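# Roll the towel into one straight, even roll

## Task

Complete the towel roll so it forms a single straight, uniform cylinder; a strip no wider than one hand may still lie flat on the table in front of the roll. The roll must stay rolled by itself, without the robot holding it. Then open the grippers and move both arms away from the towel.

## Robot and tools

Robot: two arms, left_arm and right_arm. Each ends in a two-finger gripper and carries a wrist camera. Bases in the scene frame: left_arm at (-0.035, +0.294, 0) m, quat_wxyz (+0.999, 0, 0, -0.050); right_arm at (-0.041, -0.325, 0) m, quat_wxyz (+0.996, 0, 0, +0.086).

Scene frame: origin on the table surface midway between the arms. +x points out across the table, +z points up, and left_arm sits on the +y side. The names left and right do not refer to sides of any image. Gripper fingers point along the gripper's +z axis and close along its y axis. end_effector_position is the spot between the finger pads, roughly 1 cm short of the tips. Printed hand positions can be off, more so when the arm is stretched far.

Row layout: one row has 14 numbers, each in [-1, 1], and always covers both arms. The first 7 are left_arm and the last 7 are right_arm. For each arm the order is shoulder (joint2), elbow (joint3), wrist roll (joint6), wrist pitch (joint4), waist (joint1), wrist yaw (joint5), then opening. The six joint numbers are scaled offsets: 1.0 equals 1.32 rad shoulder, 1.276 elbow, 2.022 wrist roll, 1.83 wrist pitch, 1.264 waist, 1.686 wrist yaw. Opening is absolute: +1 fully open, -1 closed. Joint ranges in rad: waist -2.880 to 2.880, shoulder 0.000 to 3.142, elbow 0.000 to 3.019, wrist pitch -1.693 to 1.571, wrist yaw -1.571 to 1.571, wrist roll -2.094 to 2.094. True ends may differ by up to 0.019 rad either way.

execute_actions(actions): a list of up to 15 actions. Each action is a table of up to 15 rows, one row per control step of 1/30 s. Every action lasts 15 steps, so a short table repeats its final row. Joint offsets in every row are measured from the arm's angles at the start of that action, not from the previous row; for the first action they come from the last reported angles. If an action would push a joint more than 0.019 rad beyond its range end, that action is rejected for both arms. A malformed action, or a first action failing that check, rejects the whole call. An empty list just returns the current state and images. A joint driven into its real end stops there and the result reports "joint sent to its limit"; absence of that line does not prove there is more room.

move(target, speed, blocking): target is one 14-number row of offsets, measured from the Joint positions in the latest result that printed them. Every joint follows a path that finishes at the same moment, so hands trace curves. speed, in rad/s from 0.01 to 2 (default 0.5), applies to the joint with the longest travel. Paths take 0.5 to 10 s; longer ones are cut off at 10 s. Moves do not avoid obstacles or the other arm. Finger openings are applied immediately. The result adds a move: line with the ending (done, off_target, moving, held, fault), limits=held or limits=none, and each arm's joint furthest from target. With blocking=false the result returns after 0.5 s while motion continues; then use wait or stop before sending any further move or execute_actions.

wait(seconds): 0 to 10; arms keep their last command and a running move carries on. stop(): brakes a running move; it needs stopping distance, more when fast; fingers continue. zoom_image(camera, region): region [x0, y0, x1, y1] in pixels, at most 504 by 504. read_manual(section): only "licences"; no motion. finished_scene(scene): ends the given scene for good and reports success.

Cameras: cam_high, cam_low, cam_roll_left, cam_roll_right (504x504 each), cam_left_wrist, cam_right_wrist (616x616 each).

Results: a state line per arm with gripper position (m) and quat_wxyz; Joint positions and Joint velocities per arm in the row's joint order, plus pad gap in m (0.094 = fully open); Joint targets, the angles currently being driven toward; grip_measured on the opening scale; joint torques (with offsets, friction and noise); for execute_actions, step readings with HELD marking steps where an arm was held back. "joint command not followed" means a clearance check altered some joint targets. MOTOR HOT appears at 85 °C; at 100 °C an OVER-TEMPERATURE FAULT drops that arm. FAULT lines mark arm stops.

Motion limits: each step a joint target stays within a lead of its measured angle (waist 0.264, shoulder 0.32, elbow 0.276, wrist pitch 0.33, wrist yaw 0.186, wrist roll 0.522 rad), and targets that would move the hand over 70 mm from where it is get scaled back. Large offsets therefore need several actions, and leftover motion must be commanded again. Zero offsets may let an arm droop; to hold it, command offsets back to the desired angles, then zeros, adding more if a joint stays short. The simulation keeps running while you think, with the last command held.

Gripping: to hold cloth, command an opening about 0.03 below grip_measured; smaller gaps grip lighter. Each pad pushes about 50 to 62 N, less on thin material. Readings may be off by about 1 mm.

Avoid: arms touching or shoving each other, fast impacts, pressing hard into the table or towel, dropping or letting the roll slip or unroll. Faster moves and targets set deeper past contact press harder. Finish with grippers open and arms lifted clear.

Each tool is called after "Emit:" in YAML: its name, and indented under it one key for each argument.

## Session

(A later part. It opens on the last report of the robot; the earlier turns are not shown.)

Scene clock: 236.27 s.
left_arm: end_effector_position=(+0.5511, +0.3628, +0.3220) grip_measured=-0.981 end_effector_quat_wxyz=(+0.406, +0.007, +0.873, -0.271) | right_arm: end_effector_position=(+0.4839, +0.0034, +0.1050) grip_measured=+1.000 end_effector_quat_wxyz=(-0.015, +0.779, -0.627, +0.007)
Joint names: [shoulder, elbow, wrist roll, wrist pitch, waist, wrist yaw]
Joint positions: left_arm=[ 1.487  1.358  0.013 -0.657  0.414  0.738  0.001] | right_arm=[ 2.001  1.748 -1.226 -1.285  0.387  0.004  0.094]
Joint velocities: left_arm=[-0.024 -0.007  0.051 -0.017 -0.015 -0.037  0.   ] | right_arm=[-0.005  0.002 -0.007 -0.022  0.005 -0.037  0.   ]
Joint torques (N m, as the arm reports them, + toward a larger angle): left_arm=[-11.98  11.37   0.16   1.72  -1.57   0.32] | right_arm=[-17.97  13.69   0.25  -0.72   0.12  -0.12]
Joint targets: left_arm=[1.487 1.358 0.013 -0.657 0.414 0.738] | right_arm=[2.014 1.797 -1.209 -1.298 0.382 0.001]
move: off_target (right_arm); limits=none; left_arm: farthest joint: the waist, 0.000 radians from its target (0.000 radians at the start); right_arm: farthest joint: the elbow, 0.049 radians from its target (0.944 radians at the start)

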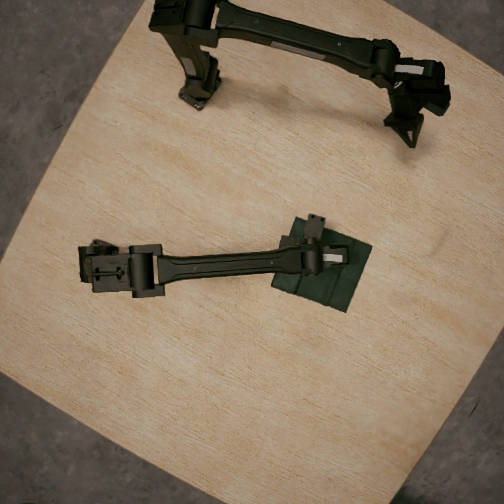

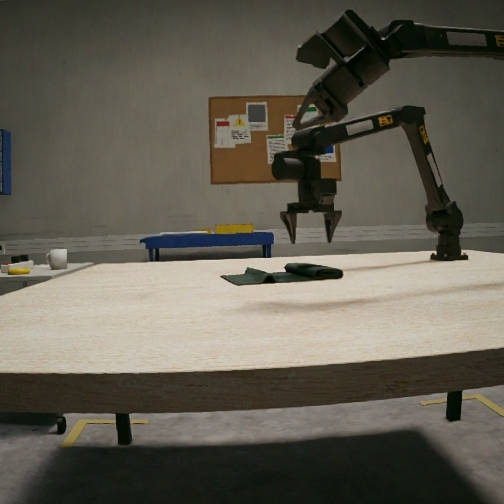

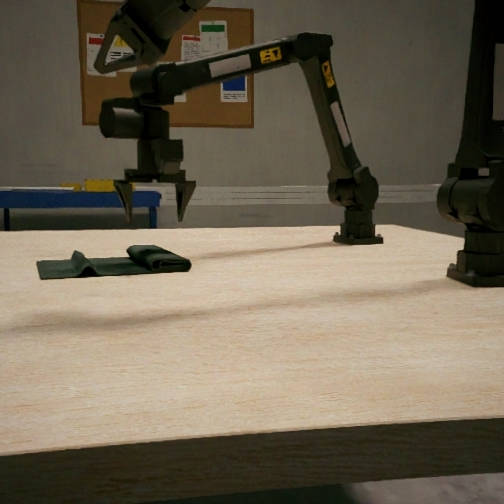

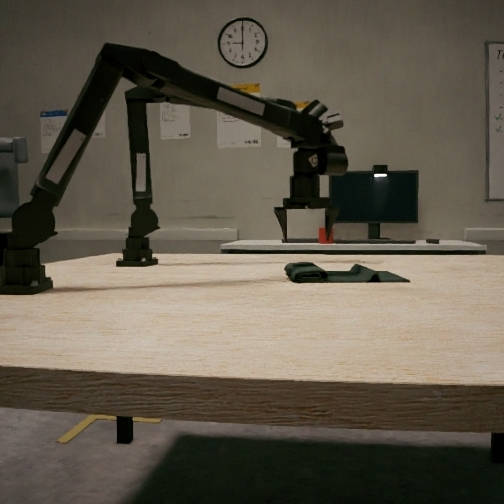

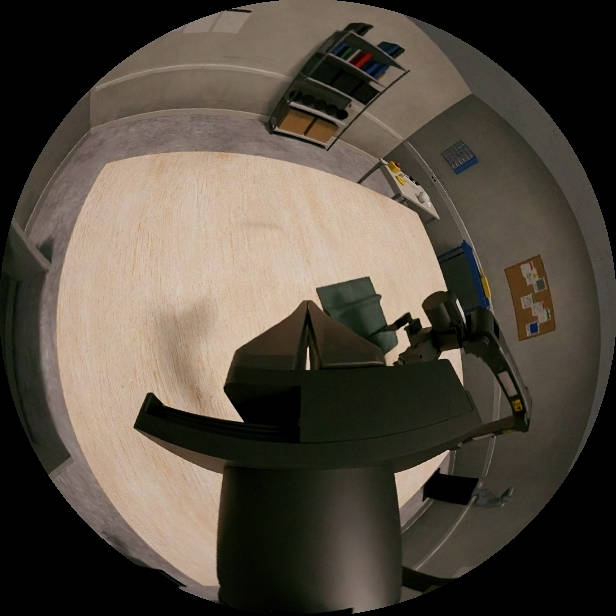

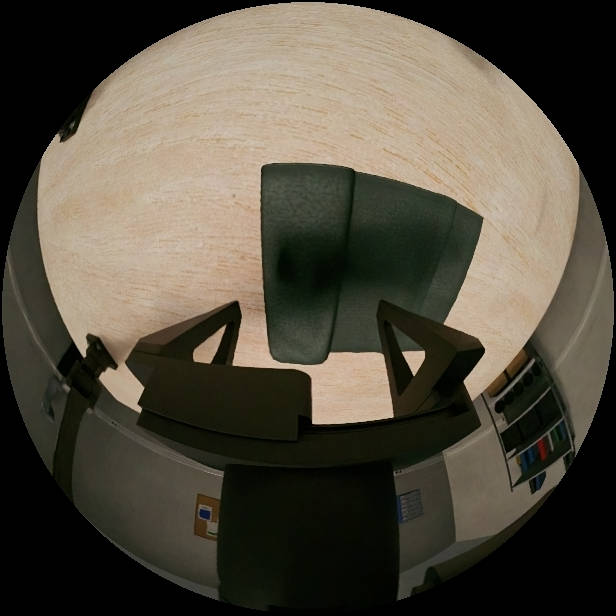

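Emit:
move:
  target: [0,0,0,0,0,0,-1, 0.073,-0.062,0.045,0.085,0,0,1]
  speed: 0.15

Emit:
move:
  target: [0,0,0,0,0,0,-1, 0.01,0,0,0,0,0,-0.3]
  speed: 0.15

Scene clock: 241.77 s.
left_arm: end_effector_position=(+0.5511, +0.3628, +0.3220) grip_measured=-0.981 end_effector_quat_wxyz=(+0.406, +0.007, +0.873, -0.271) | right_arm: end_effector_position=(+0.4830, +0.0027, +0.0258) grip_measured=+1.000 end_effector_quat_wxyz=(-0.003, +0.756, -0.655, +0.003)
Joint names: [shoulder, elbow, wrist roll, wrist pitch, waist, wrist yaw]
Joint positions: left_arm=[ 1.487  1.358  0.013 -0.657  0.414  0.738  0.001] | right_arm=[ 2.085  1.666 -1.154 -1.144  0.387  0.004  0.094]
Joint velocities: left_arm=[-0.005 -0.022 -0.022  0.002  0.015  0.051 -0.001] | right_arm=[-0.005 -0.002 -0.022 -0.002 -0.005  0.037  0.   ]
Joint torques (N m, as the arm reports them, + toward a larger angle): left_arm=[-12.11  11.33   0.14   1.78  -1.66   0.34] | right_arm=[-18.53   9.08   0.25   0.44   0.88  -0.07]
Joint targets: left_arm=[1.487 1.358 0.013 -0.657 0.414 0.738] | right_arm=[2.097 1.669 -1.135 -1.130 0.387 0.004]
move: done; limits=none; left_arm: farthest joint: the waist, 0.000 radians from its target (0.000 radians at the start); right_arm: farthest joint: the wrist roll, 0.019 radians from its target (0.091 radians at the start)

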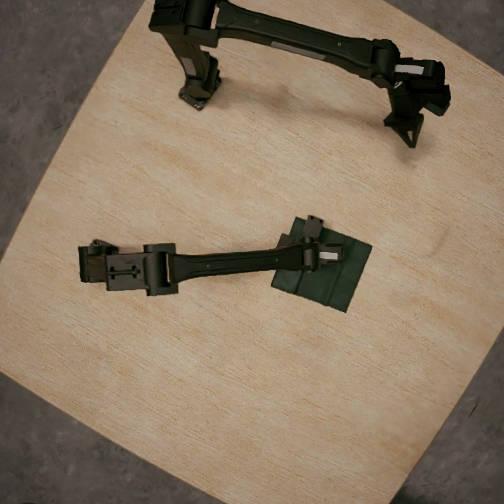

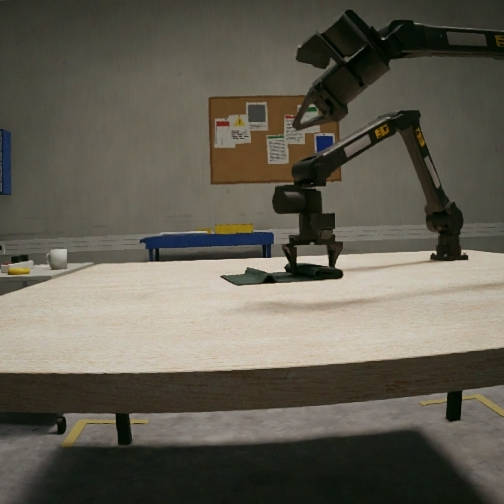

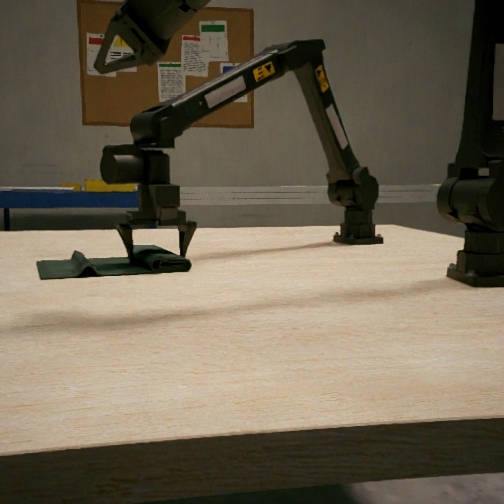

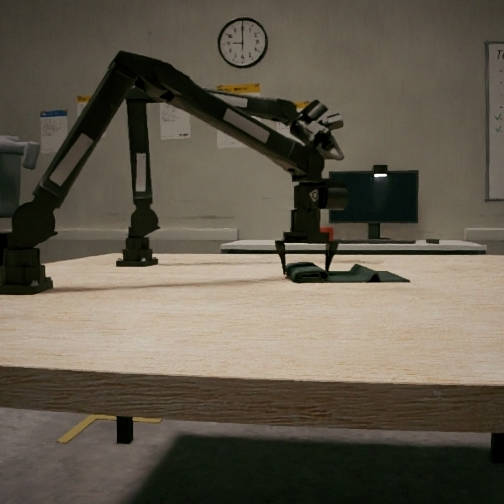

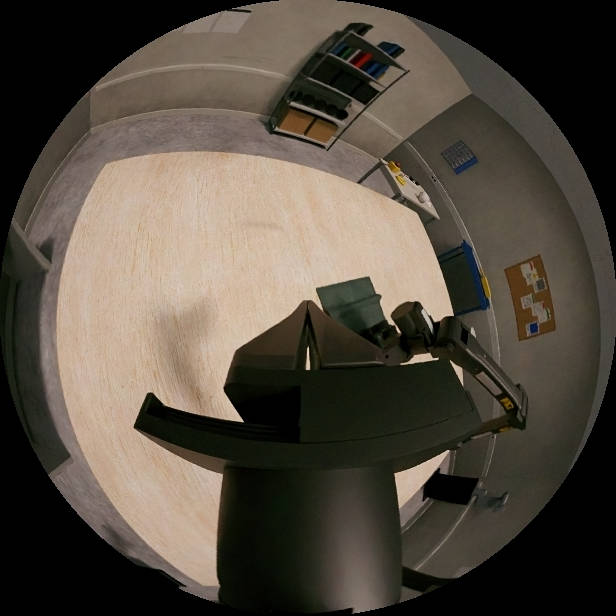

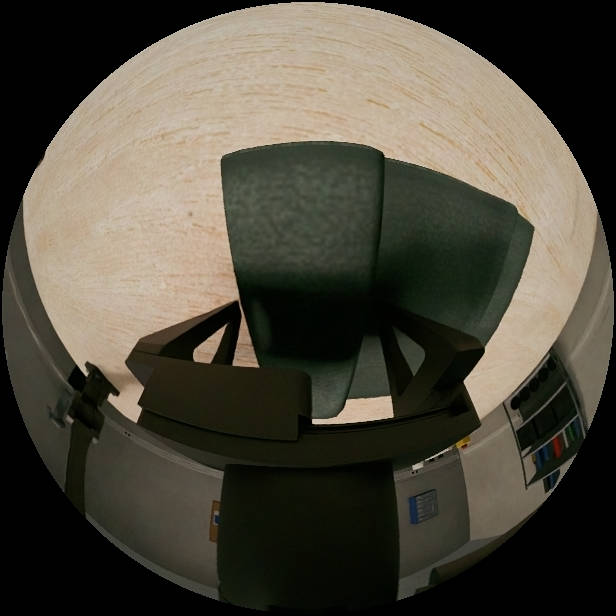

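Scene clock: 242.47 s.
left_arm: end_effector_position=(+0.5511, +0.3628, +0.3220) grip_measured=-0.981 end_effector_quat_wxyz=(+0.406, +0.007, +0.873, -0.271) | right_arm: end_effector_position=(+0.4830, +0.0027, +0.0258) grip_measured=-0.295 end_effector_quat_wxyz=(-0.003, +0.756, -0.655, +0.003)
Joint names: [shoulder, elbow, wrist roll, wrist pitch, waist, wrist yaw]
Joint positions: left_arm=[ 1.487  1.358  0.013 -0.657  0.414  0.738  0.001] | right_arm=[ 2.085  1.666 -1.154 -1.144  0.387  0.004  0.033]
Joint velocities: left_arm=[ 0.005 -0.012 -0.022 -0.002  0.005 -0.037  0.001] | right_arm=[ 0.005  0.007  0.007 -0.017  0.005 -0.022  0.002]
Joint torques (N m, as the arm reports them, + toward a larger angle): left_arm=[-12.04  11.44   0.16   1.81  -1.59   0.37] | right_arm=[-18.51   8.78   0.09  -0.2    0.78  -0.05]
Joint targets: left_arm=[1.487 1.358 0.013 -0.657 0.414 0.738] | right_arm=[2.098 1.666 -1.154 -1.144 0.387 0.004]
move: done; limits=none; left_arm: farthest joint: the waist, 0.000 radians from its target (0.000 radians at the start); right_arm: farthest joint: the shoulder, 0.014 radians from its target (0.014 radians at the start)

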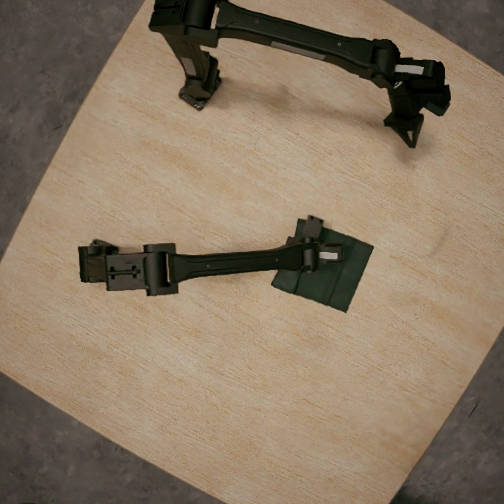

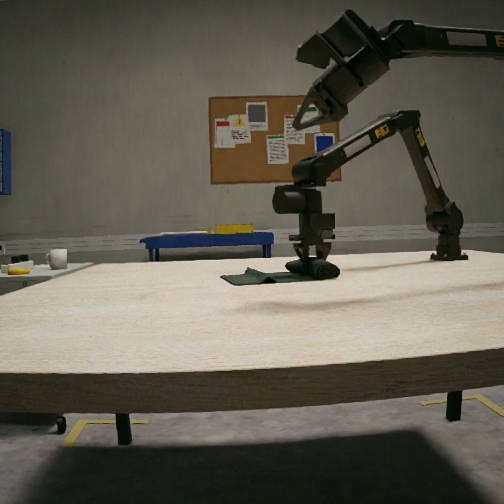

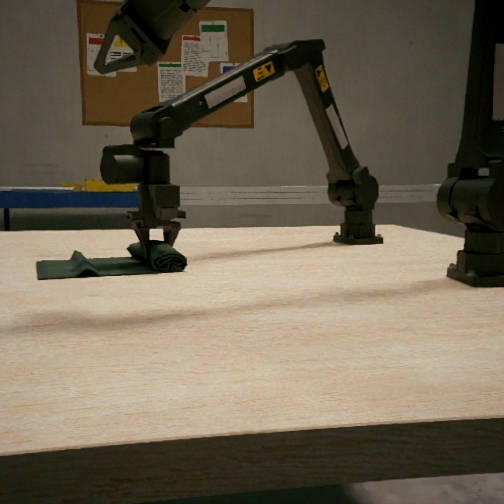

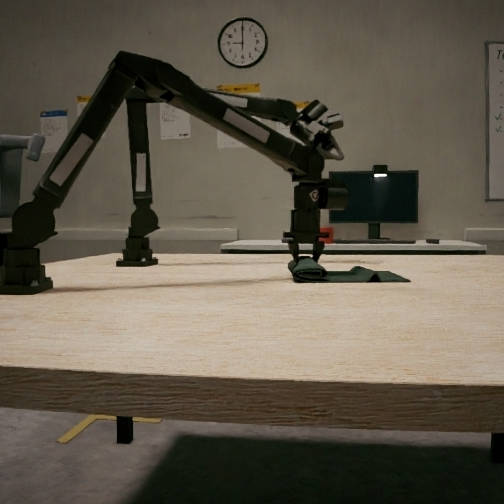

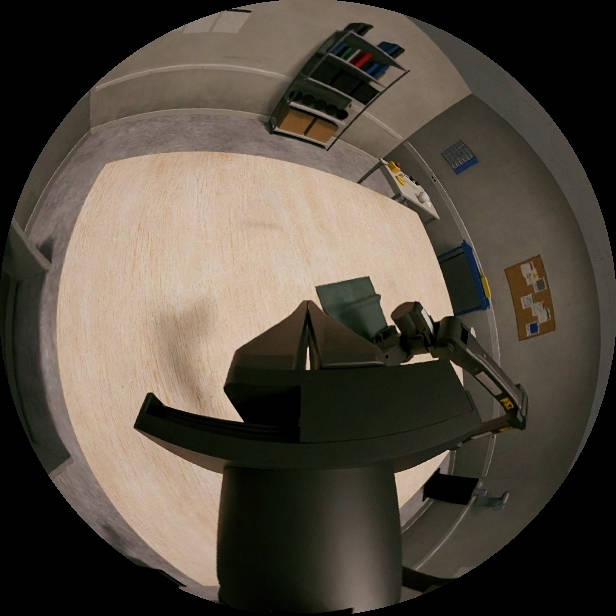

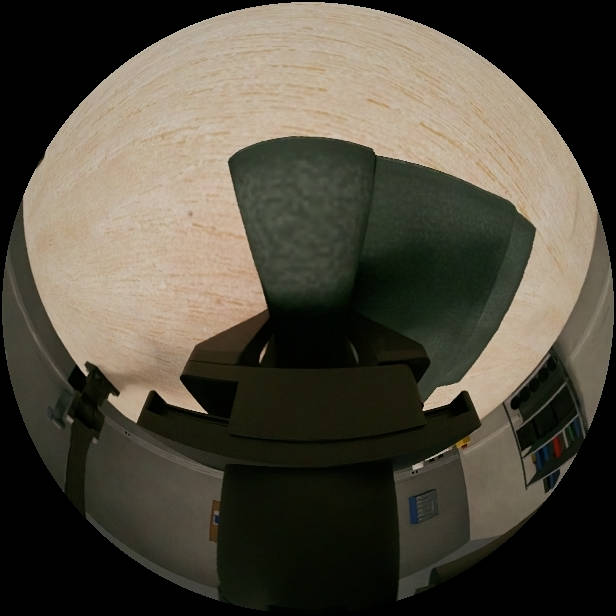

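Emit:
move:
  target: [0,0,0,0,0,0,-1, -0.40,-0.562,-0.214,0.117,0,0,-0.4]
  speed: 0.25

Scene clock: 254.03 s.
left_arm: end_effector_position=(+0.5511, +0.3628, +0.3220) grip_measured=-0.981 end_effector_quat_wxyz=(+0.406, +0.007, +0.873, -0.271) | right_arm: end_effector_position=(+0.2966, -0.1140, +0.0368) grip_measured=-0.397 end_effector_quat_wxyz=(+0.003, +0.875, -0.485, -0.000)
Joint names: [shoulder, elbow, wrist roll, wrist pitch, waist, wrist yaw]
Joint positions: left_arm=[ 1.487  1.358  0.013 -0.657  0.414  0.738  0.001] | right_arm=[ 1.577  0.943 -1.569 -0.943  0.387  0.003  0.028]
Joint velocities: left_arm=[-0.005 -0.007  0.022  0.002 -0.005  0.022 -0.001] | right_arm=[-0.015 -0.007  0.022 -0.007 -0.015  0.007 -0.   ]
Joint torques (N m, as the arm reports them, + toward a larger angle): left_arm=[-12.59  11.32   0.16   1.7   -1.87   0.34] | right_arm=[-13.16   8.27  -0.12   0.35   1.02   0.02]
Joint targets: left_arm=[1.487 1.358 0.013 -0.657 0.414 0.738] | right_arm=[1.557 0.949 -1.587 -0.930 0.387 0.004]
move: done; limits=none; left_arm: farthest joint: the waist, 0.000 radians from its target (0.000 radians at the start); right_arm: farthest joint: the shoulder, 0.020 radians from its target (0.528 radians at the start)

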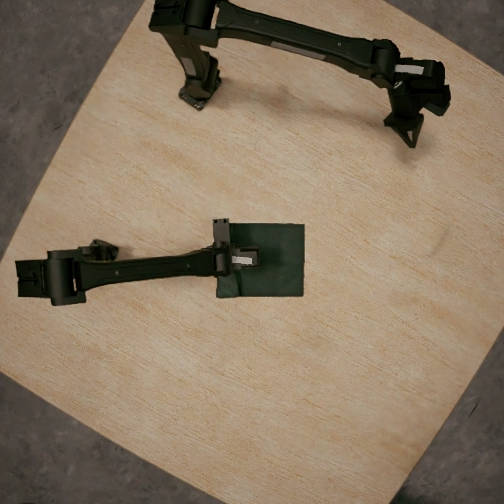

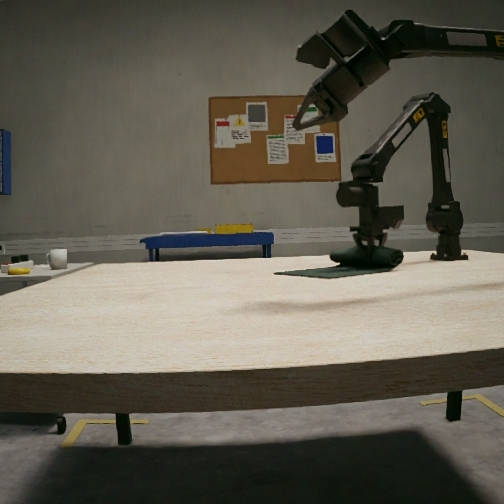

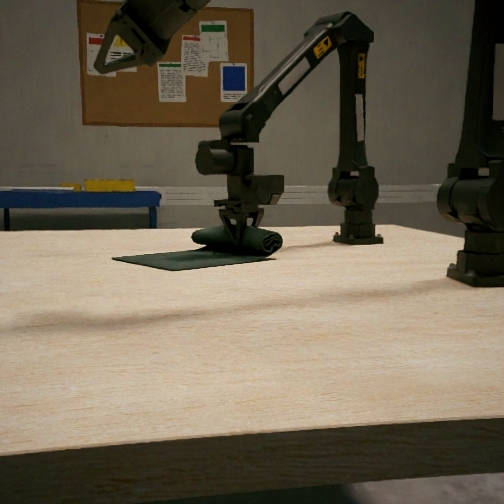

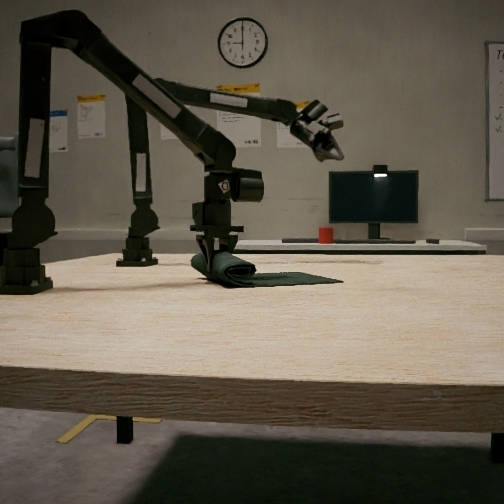

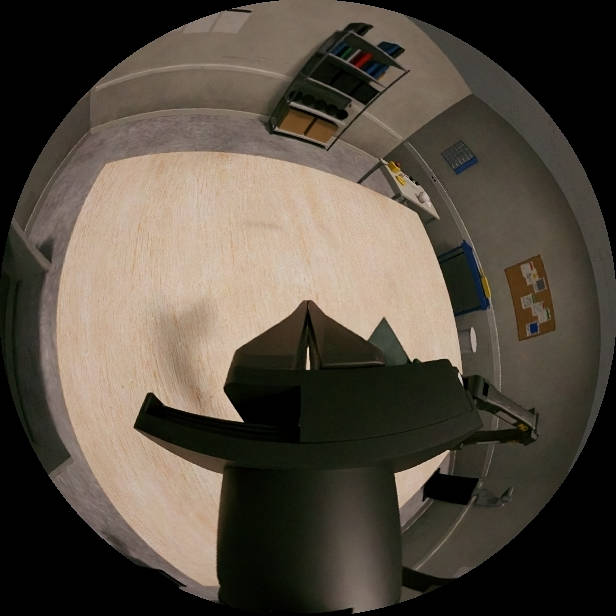

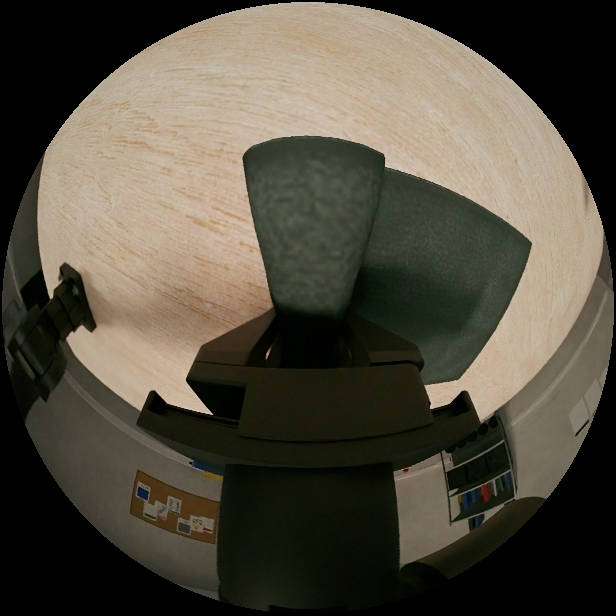

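Emit:
move:
  target: [0,0,0,0,0,0,-1, 0.283,0.293,0,-0.38,0,0,-0.4]
  speed: 0.3

Scene clock: 264.60 s.
left_arm: end_effector_position=(+0.5511, +0.3628, +0.3220) grip_measured=-0.981 end_effector_quat_wxyz=(+0.406, +0.007, +0.873, -0.271) | right_arm: end_effector_position=(+0.2681, -0.1318, +0.0376) grip_measured=-0.398 end_effector_quat_wxyz=(+0.304, +0.821, -0.454, -0.166)
Joint names: [shoulder, elbow, wrist roll, wrist pitch, waist, wrist yaw]
Joint positions: left_arm=[ 1.487  1.358  0.013 -0.657  0.414  0.738  0.001] | right_arm=[ 1.942  1.282 -1.569 -1.617  0.387  0.003  0.028]
Joint velocities: left_arm=[ 0.005  0.012 -0.037 -0.002  0.005 -0.022 -0.001] | right_arm=[-0.005  0.002 -0.007  0.002  0.005  0.066  0.   ]
Joint torques (N m, as the arm reports them, + toward a larger angle): left_arm=[-12.18  11.43   0.14   1.81  -1.06   0.34] | right_arm=[-14.31   9.47   0.01  -2.62   0.66  -0.03]
Joint targets: left_arm=[1.487 1.358 0.013 -0.657 0.414 0.738] | right_arm=[1.950 1.317 -1.569 -1.638 0.387 0.003]
move: off_target (right_arm); limits=none; left_arm: farthest joint: the waist, 0.000 radians from its target (0.000 radians at the start); right_arm: farthest joint: the elbow, 0.035 radians from its target (0.374 radians at the start)

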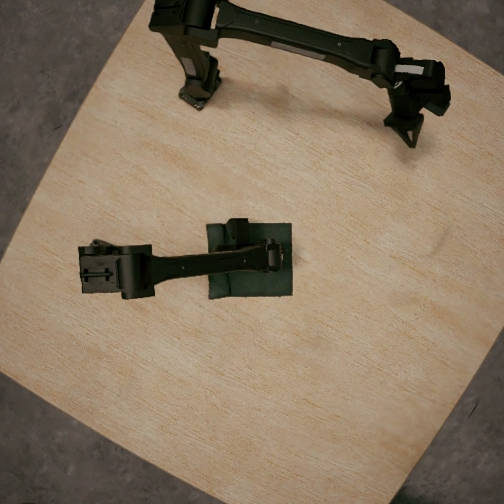

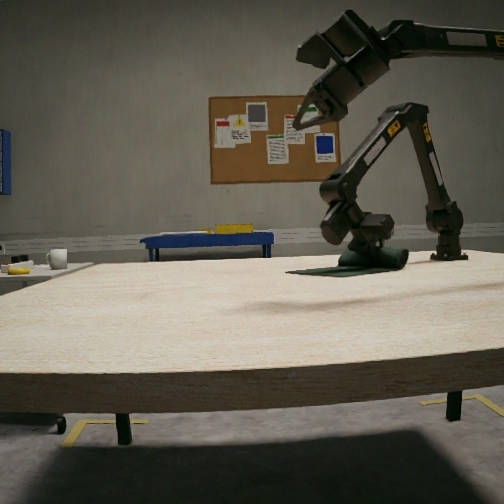

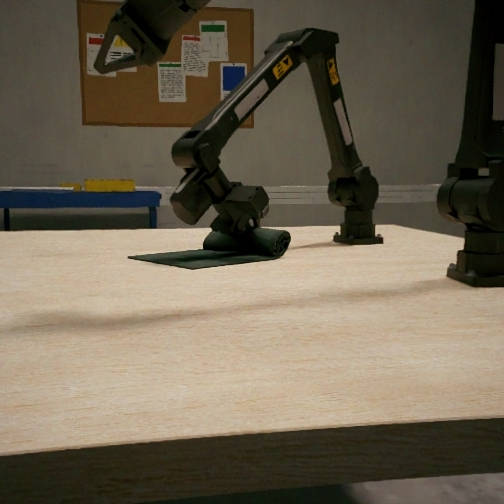

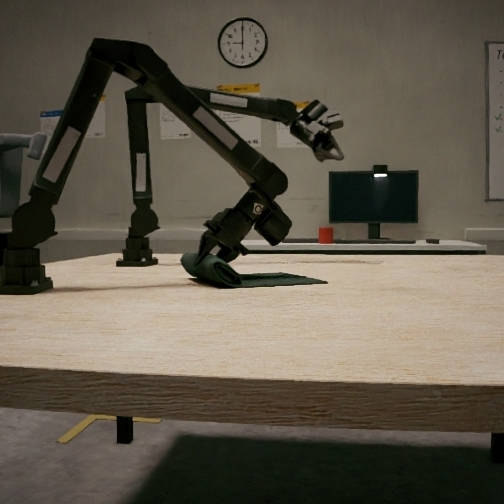

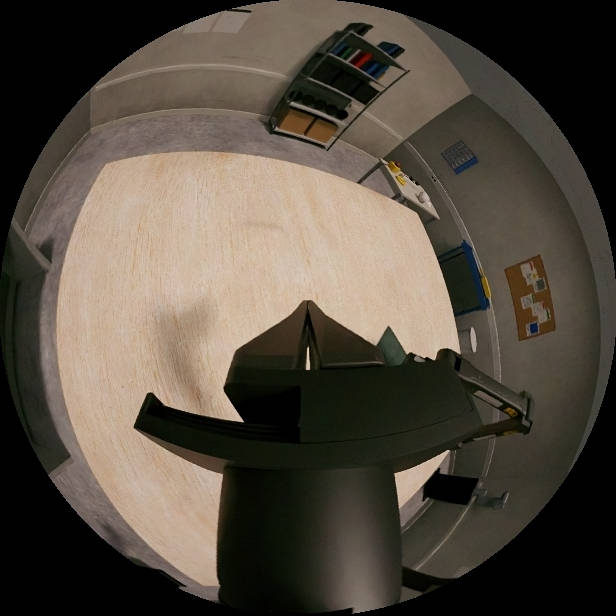

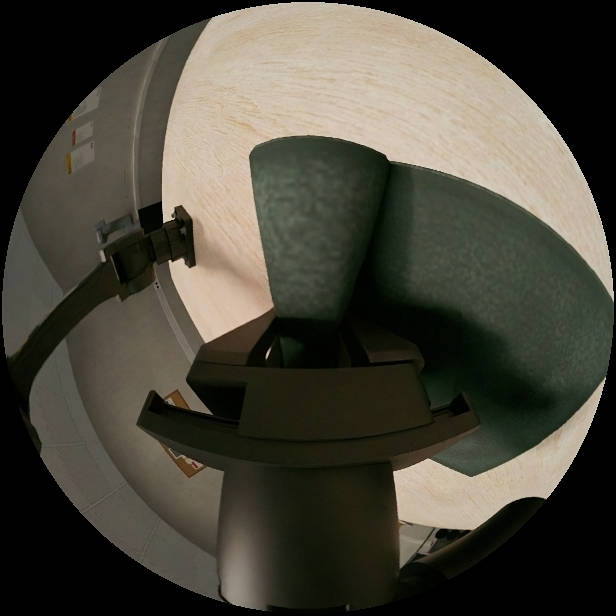

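Emit:
move:
  target: [0,0,0,0,0,0,-1, 0.02,0.19,0,-0.025,0,0,-0.05]
  speed: 0.15

Scene clock: 272.03 s.
left_arm: end_effector_position=(+0.5511, +0.3628, +0.3220) grip_measured=-0.981 end_effector_quat_wxyz=(+0.406, +0.007, +0.873, -0.271) | right_arm: end_effector_position=(+0.3322, -0.0916, +0.0727) grip_measured=-0.052 end_effector_quat_wxyz=(+0.236, +0.843, -0.467, -0.129)
Joint names: [shoulder, elbow, wrist roll, wrist pitch, waist, wrist yaw]
Joint positions: left_arm=[ 1.487  1.358  0.013 -0.657  0.414  0.738  0.001] | right_arm=[ 1.957  1.487 -1.569 -1.646  0.387  0.003  0.045]
Joint velocities: left_arm=[-0.005 -0.012 -0.007 -0.012 -0.005 -0.066  0.001] | right_arm=[-0.005 -0.002 -0.037 -0.012 -0.005  0.007 -0.   ]
Joint torques (N m, as the arm reports them, + toward a larger angle): left_arm=[-11.52  11.32   0.17   1.85  -1.93   0.34] | right_arm=[-15.53  10.99   0.02  -2.04   0.68  -0.02]
Joint targets: left_arm=[1.487 1.358 0.013 -0.657 0.414 0.738] | right_arm=[1.969 1.524 -1.569 -1.663 0.387 0.003]
move: off_target (right_arm); limits=none; left_arm: farthest joint: the waist, 0.000 radians from its target (0.000 radians at the start); right_arm: farthest joint: the elbow, 0.038 radians from its target (0.242 radians at the start)

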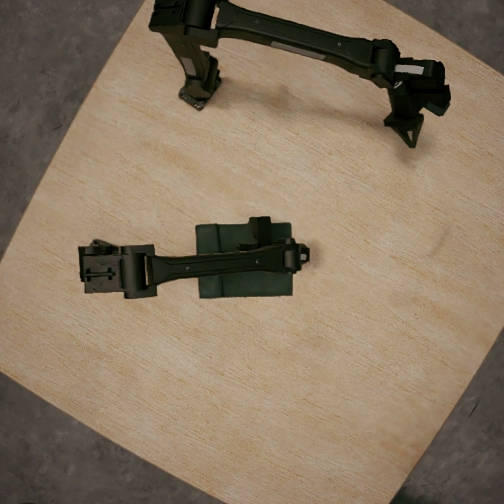

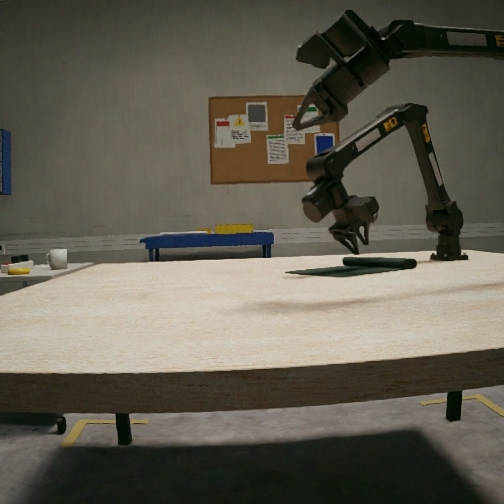

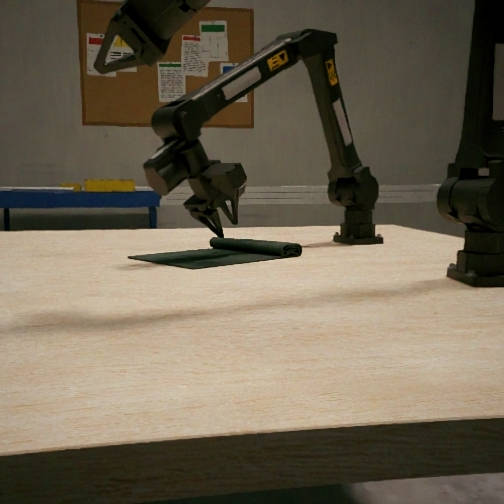

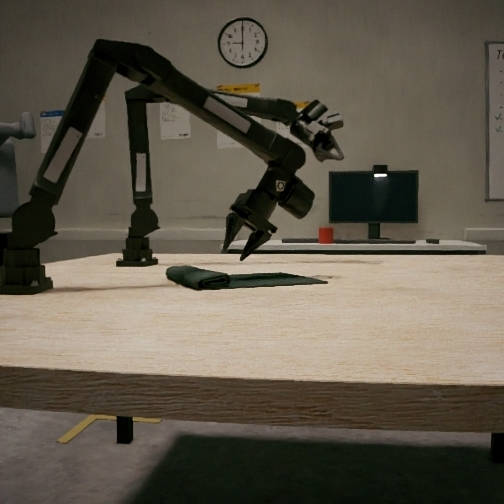

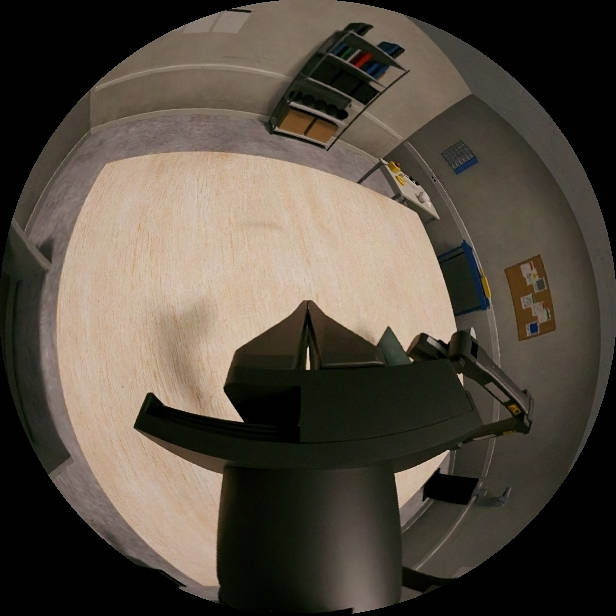

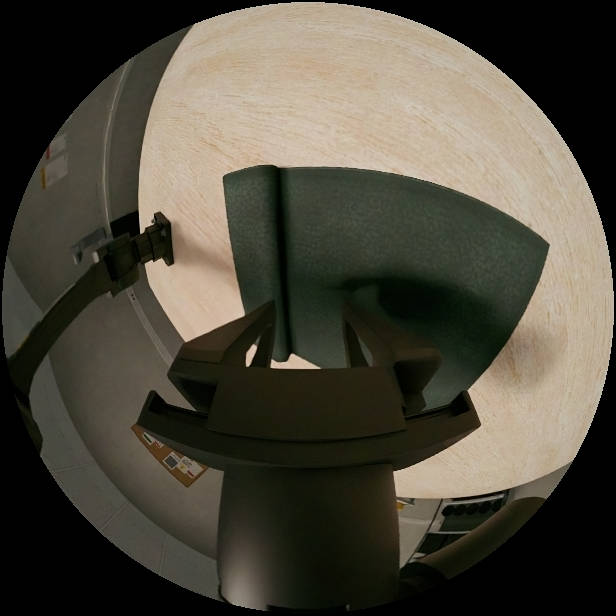

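Emit:
move:
  target: [0,0,0,0,0,0,-1, -0.80,-0.805,0,0.587,0,0,1]
  speed: 0.7

Emit:
move:
  target: [0,0,0,0,0,0,-1, 0.143,-0.037,0,0.132,0,0,1]
  speed: 0.25

Scene clock: 293.77 s.
left_arm: end_effector_position=(+0.5511, +0.3628, +0.3220) grip_measured=-0.981 end_effector_quat_wxyz=(+0.406, +0.007, +0.873, -0.271) | right_arm: end_effector_position=(+0.2196, -0.1623, +0.0900) grip_measured=+1.000 end_effector_quat_wxyz=(-0.227, +0.844, -0.468, +0.127)
Joint names: [shoulder, elbow, wrist roll, wrist pitch, waist, wrist yaw]
Joint positions: left_arm=[ 1.487  1.358  0.013 -0.657  0.414  0.738  0.001] | right_arm=[ 0.902  0.449 -1.569 -0.592  0.387  0.003  0.094]
Joint velocities: left_arm=[-0.005 -0.007 -0.022 -0.002 -0.015  0.066  0.   ] | right_arm=[-0.005 -0.007  0.037  0.012  0.015  0.037  0.   ]
Joint torques (N m, as the arm reports them, + toward a larger angle): left_arm=[-12.54  11.24   0.14   1.71  -1.75   0.34] | right_arm=[-3.35 10.46  0.14  1.61  0.55 -0.04]
Joint targets: left_arm=[1.487 1.358 0.013 -0.657 0.414 0.738] | right_arm=[0.901 0.459 -1.569 -0.572 0.387 0.003]
move: done; limits=none; left_arm: farthest joint: the waist, 0.000 radians from its target (0.000 radians at the start); right_arm: farthest joint: the wrist pitch, 0.020 radians from its target (1.074 radians at the start)

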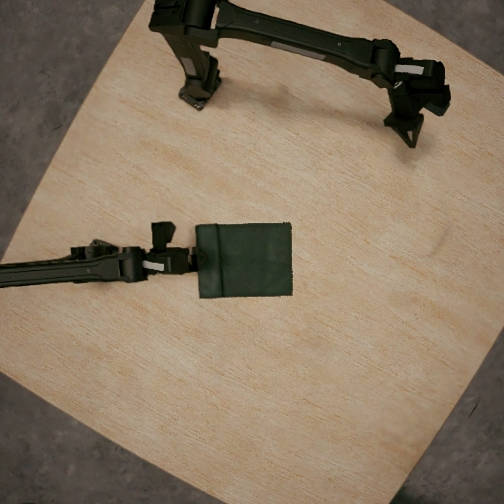

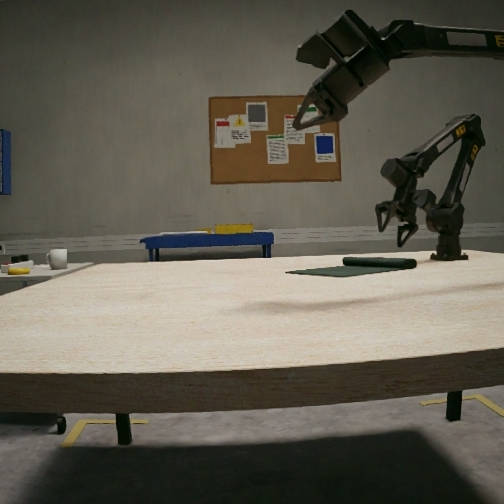

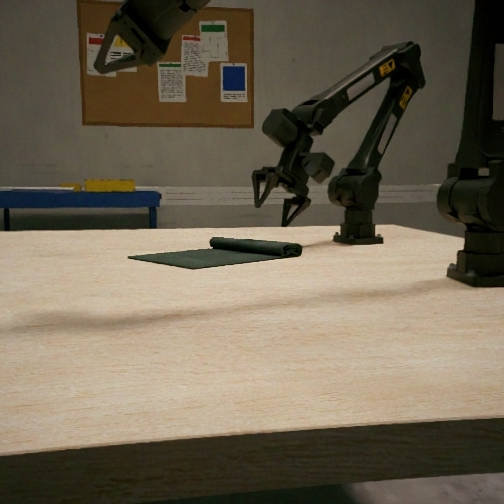

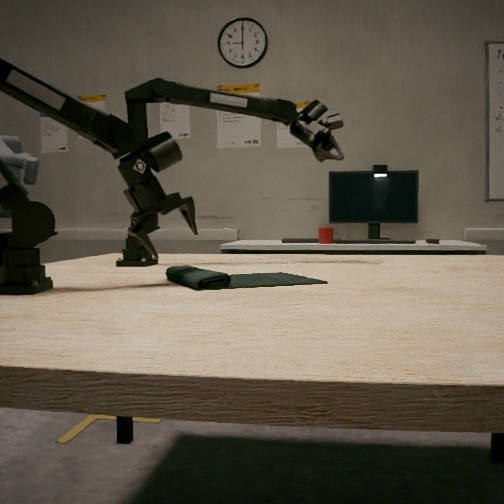

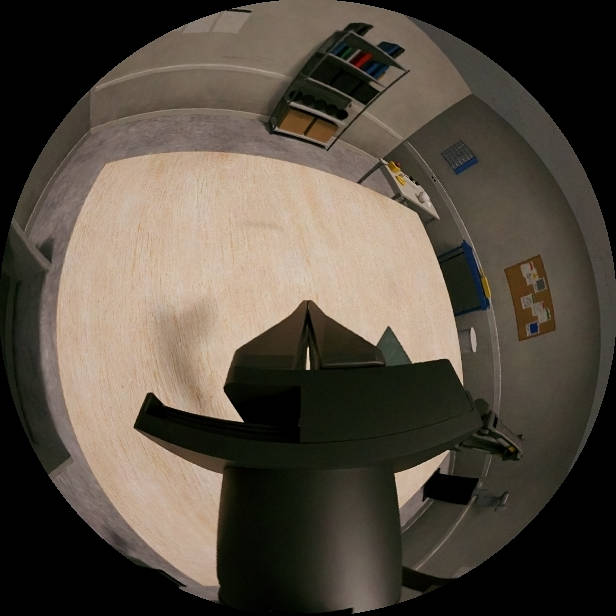

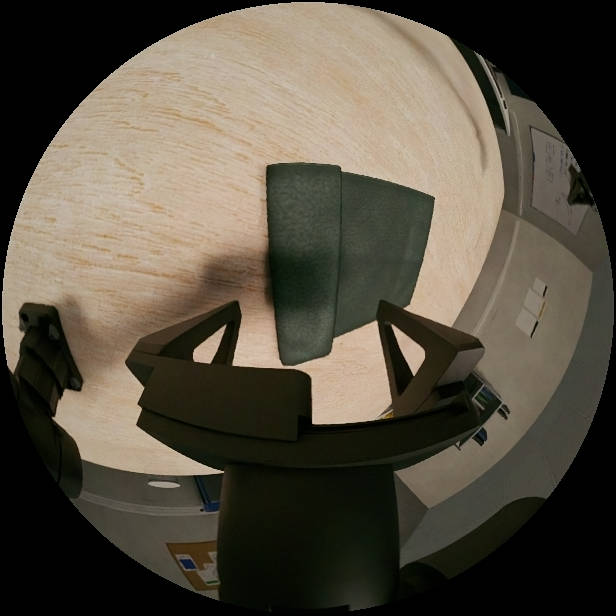

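Scene clock: 295.17 s.
left_arm: end_effector_position=(+0.5511, +0.3628, +0.3220) grip_measured=-0.981 end_effector_quat_wxyz=(+0.406, +0.007, +0.873, -0.271) | right_arm: end_effector_position=(+0.2312, -0.1550, +0.0404) grip_measured=+1.000 end_effector_quat_wxyz=(-0.222, +0.846, -0.469, +0.124)
Joint names: [shoulder, elbow, wrist roll, wrist pitch, waist, wrist yaw]
Joint positions: left_arm=[ 1.487  1.358  0.013 -0.657  0.414  0.738  0.001] | right_arm=[ 1.085  0.397 -1.569 -0.37   0.387  0.003  0.094]
Joint velocities: left_arm=[-0.005  0.007  0.081 -0.007  0.005  0.037 -0.   ] | right_arm=[ 0.015 -0.017  0.037 -0.002 -0.005 -0.007  0.   ]
Joint torques (N m, as the arm reports them, + toward a larger angle): left_arm=[-11.88  11.26   0.17   1.79  -1.6    0.33] | right_arm=[-4.18  8.63  0.1   1.63  0.72 -0.05]
Joint targets: left_arm=[1.487 1.358 0.013 -0.657 0.414 0.738] | right_arm=[1.091 0.402 -1.569 -0.350 0.387 0.003]
move: done; limits=none; left_arm: farthest joint: the waist, 0.000 radians from its target (0.000 radians at the start); right_arm: farthest joint: the wrist pitch, 0.019 radians from its target (0.241 radians at the start)

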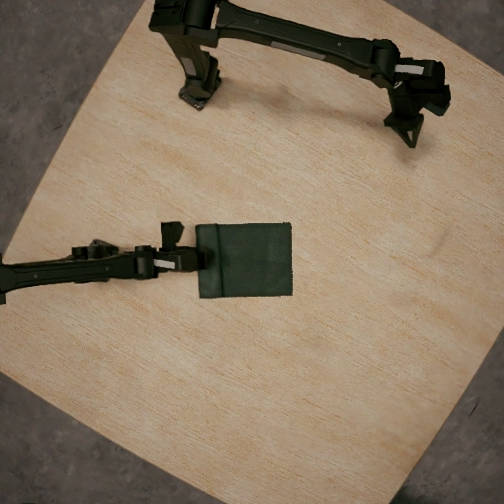

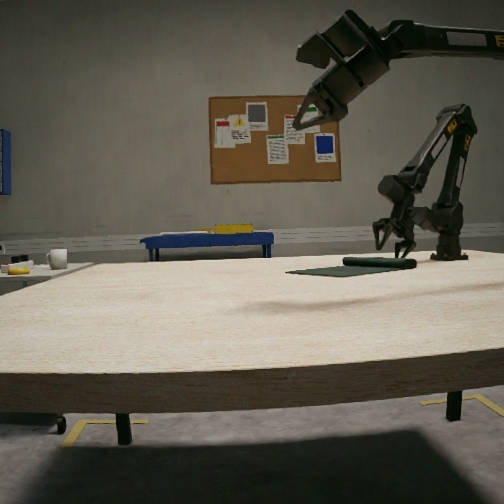

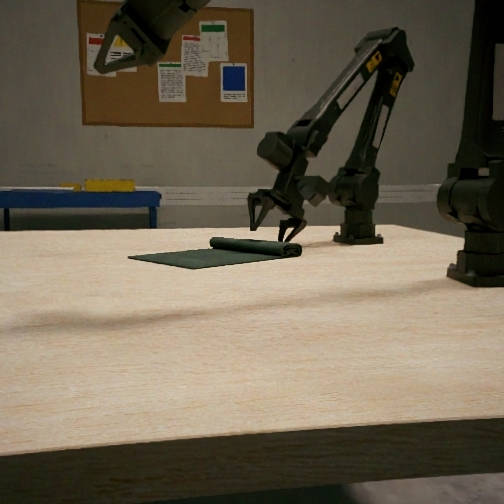

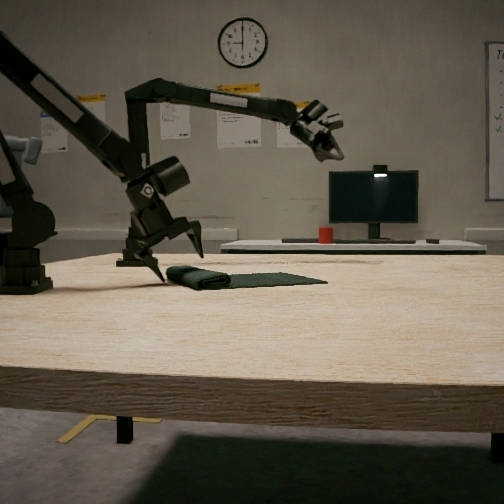

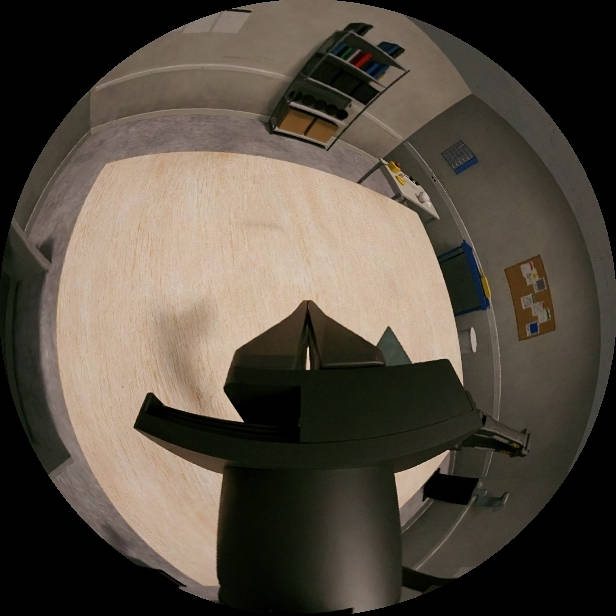

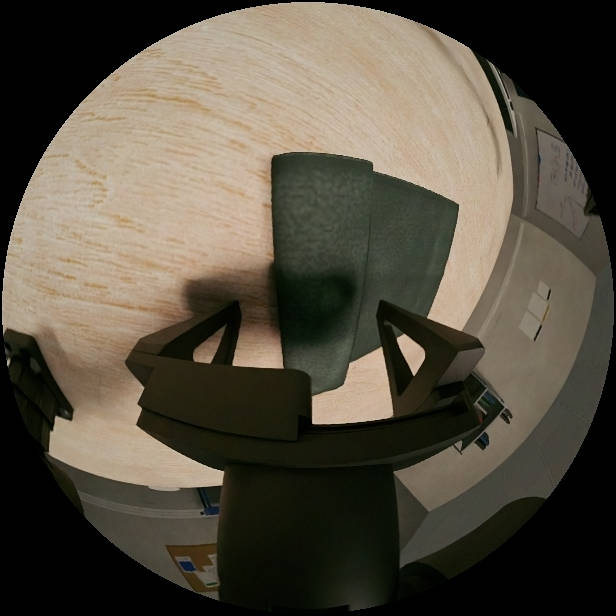

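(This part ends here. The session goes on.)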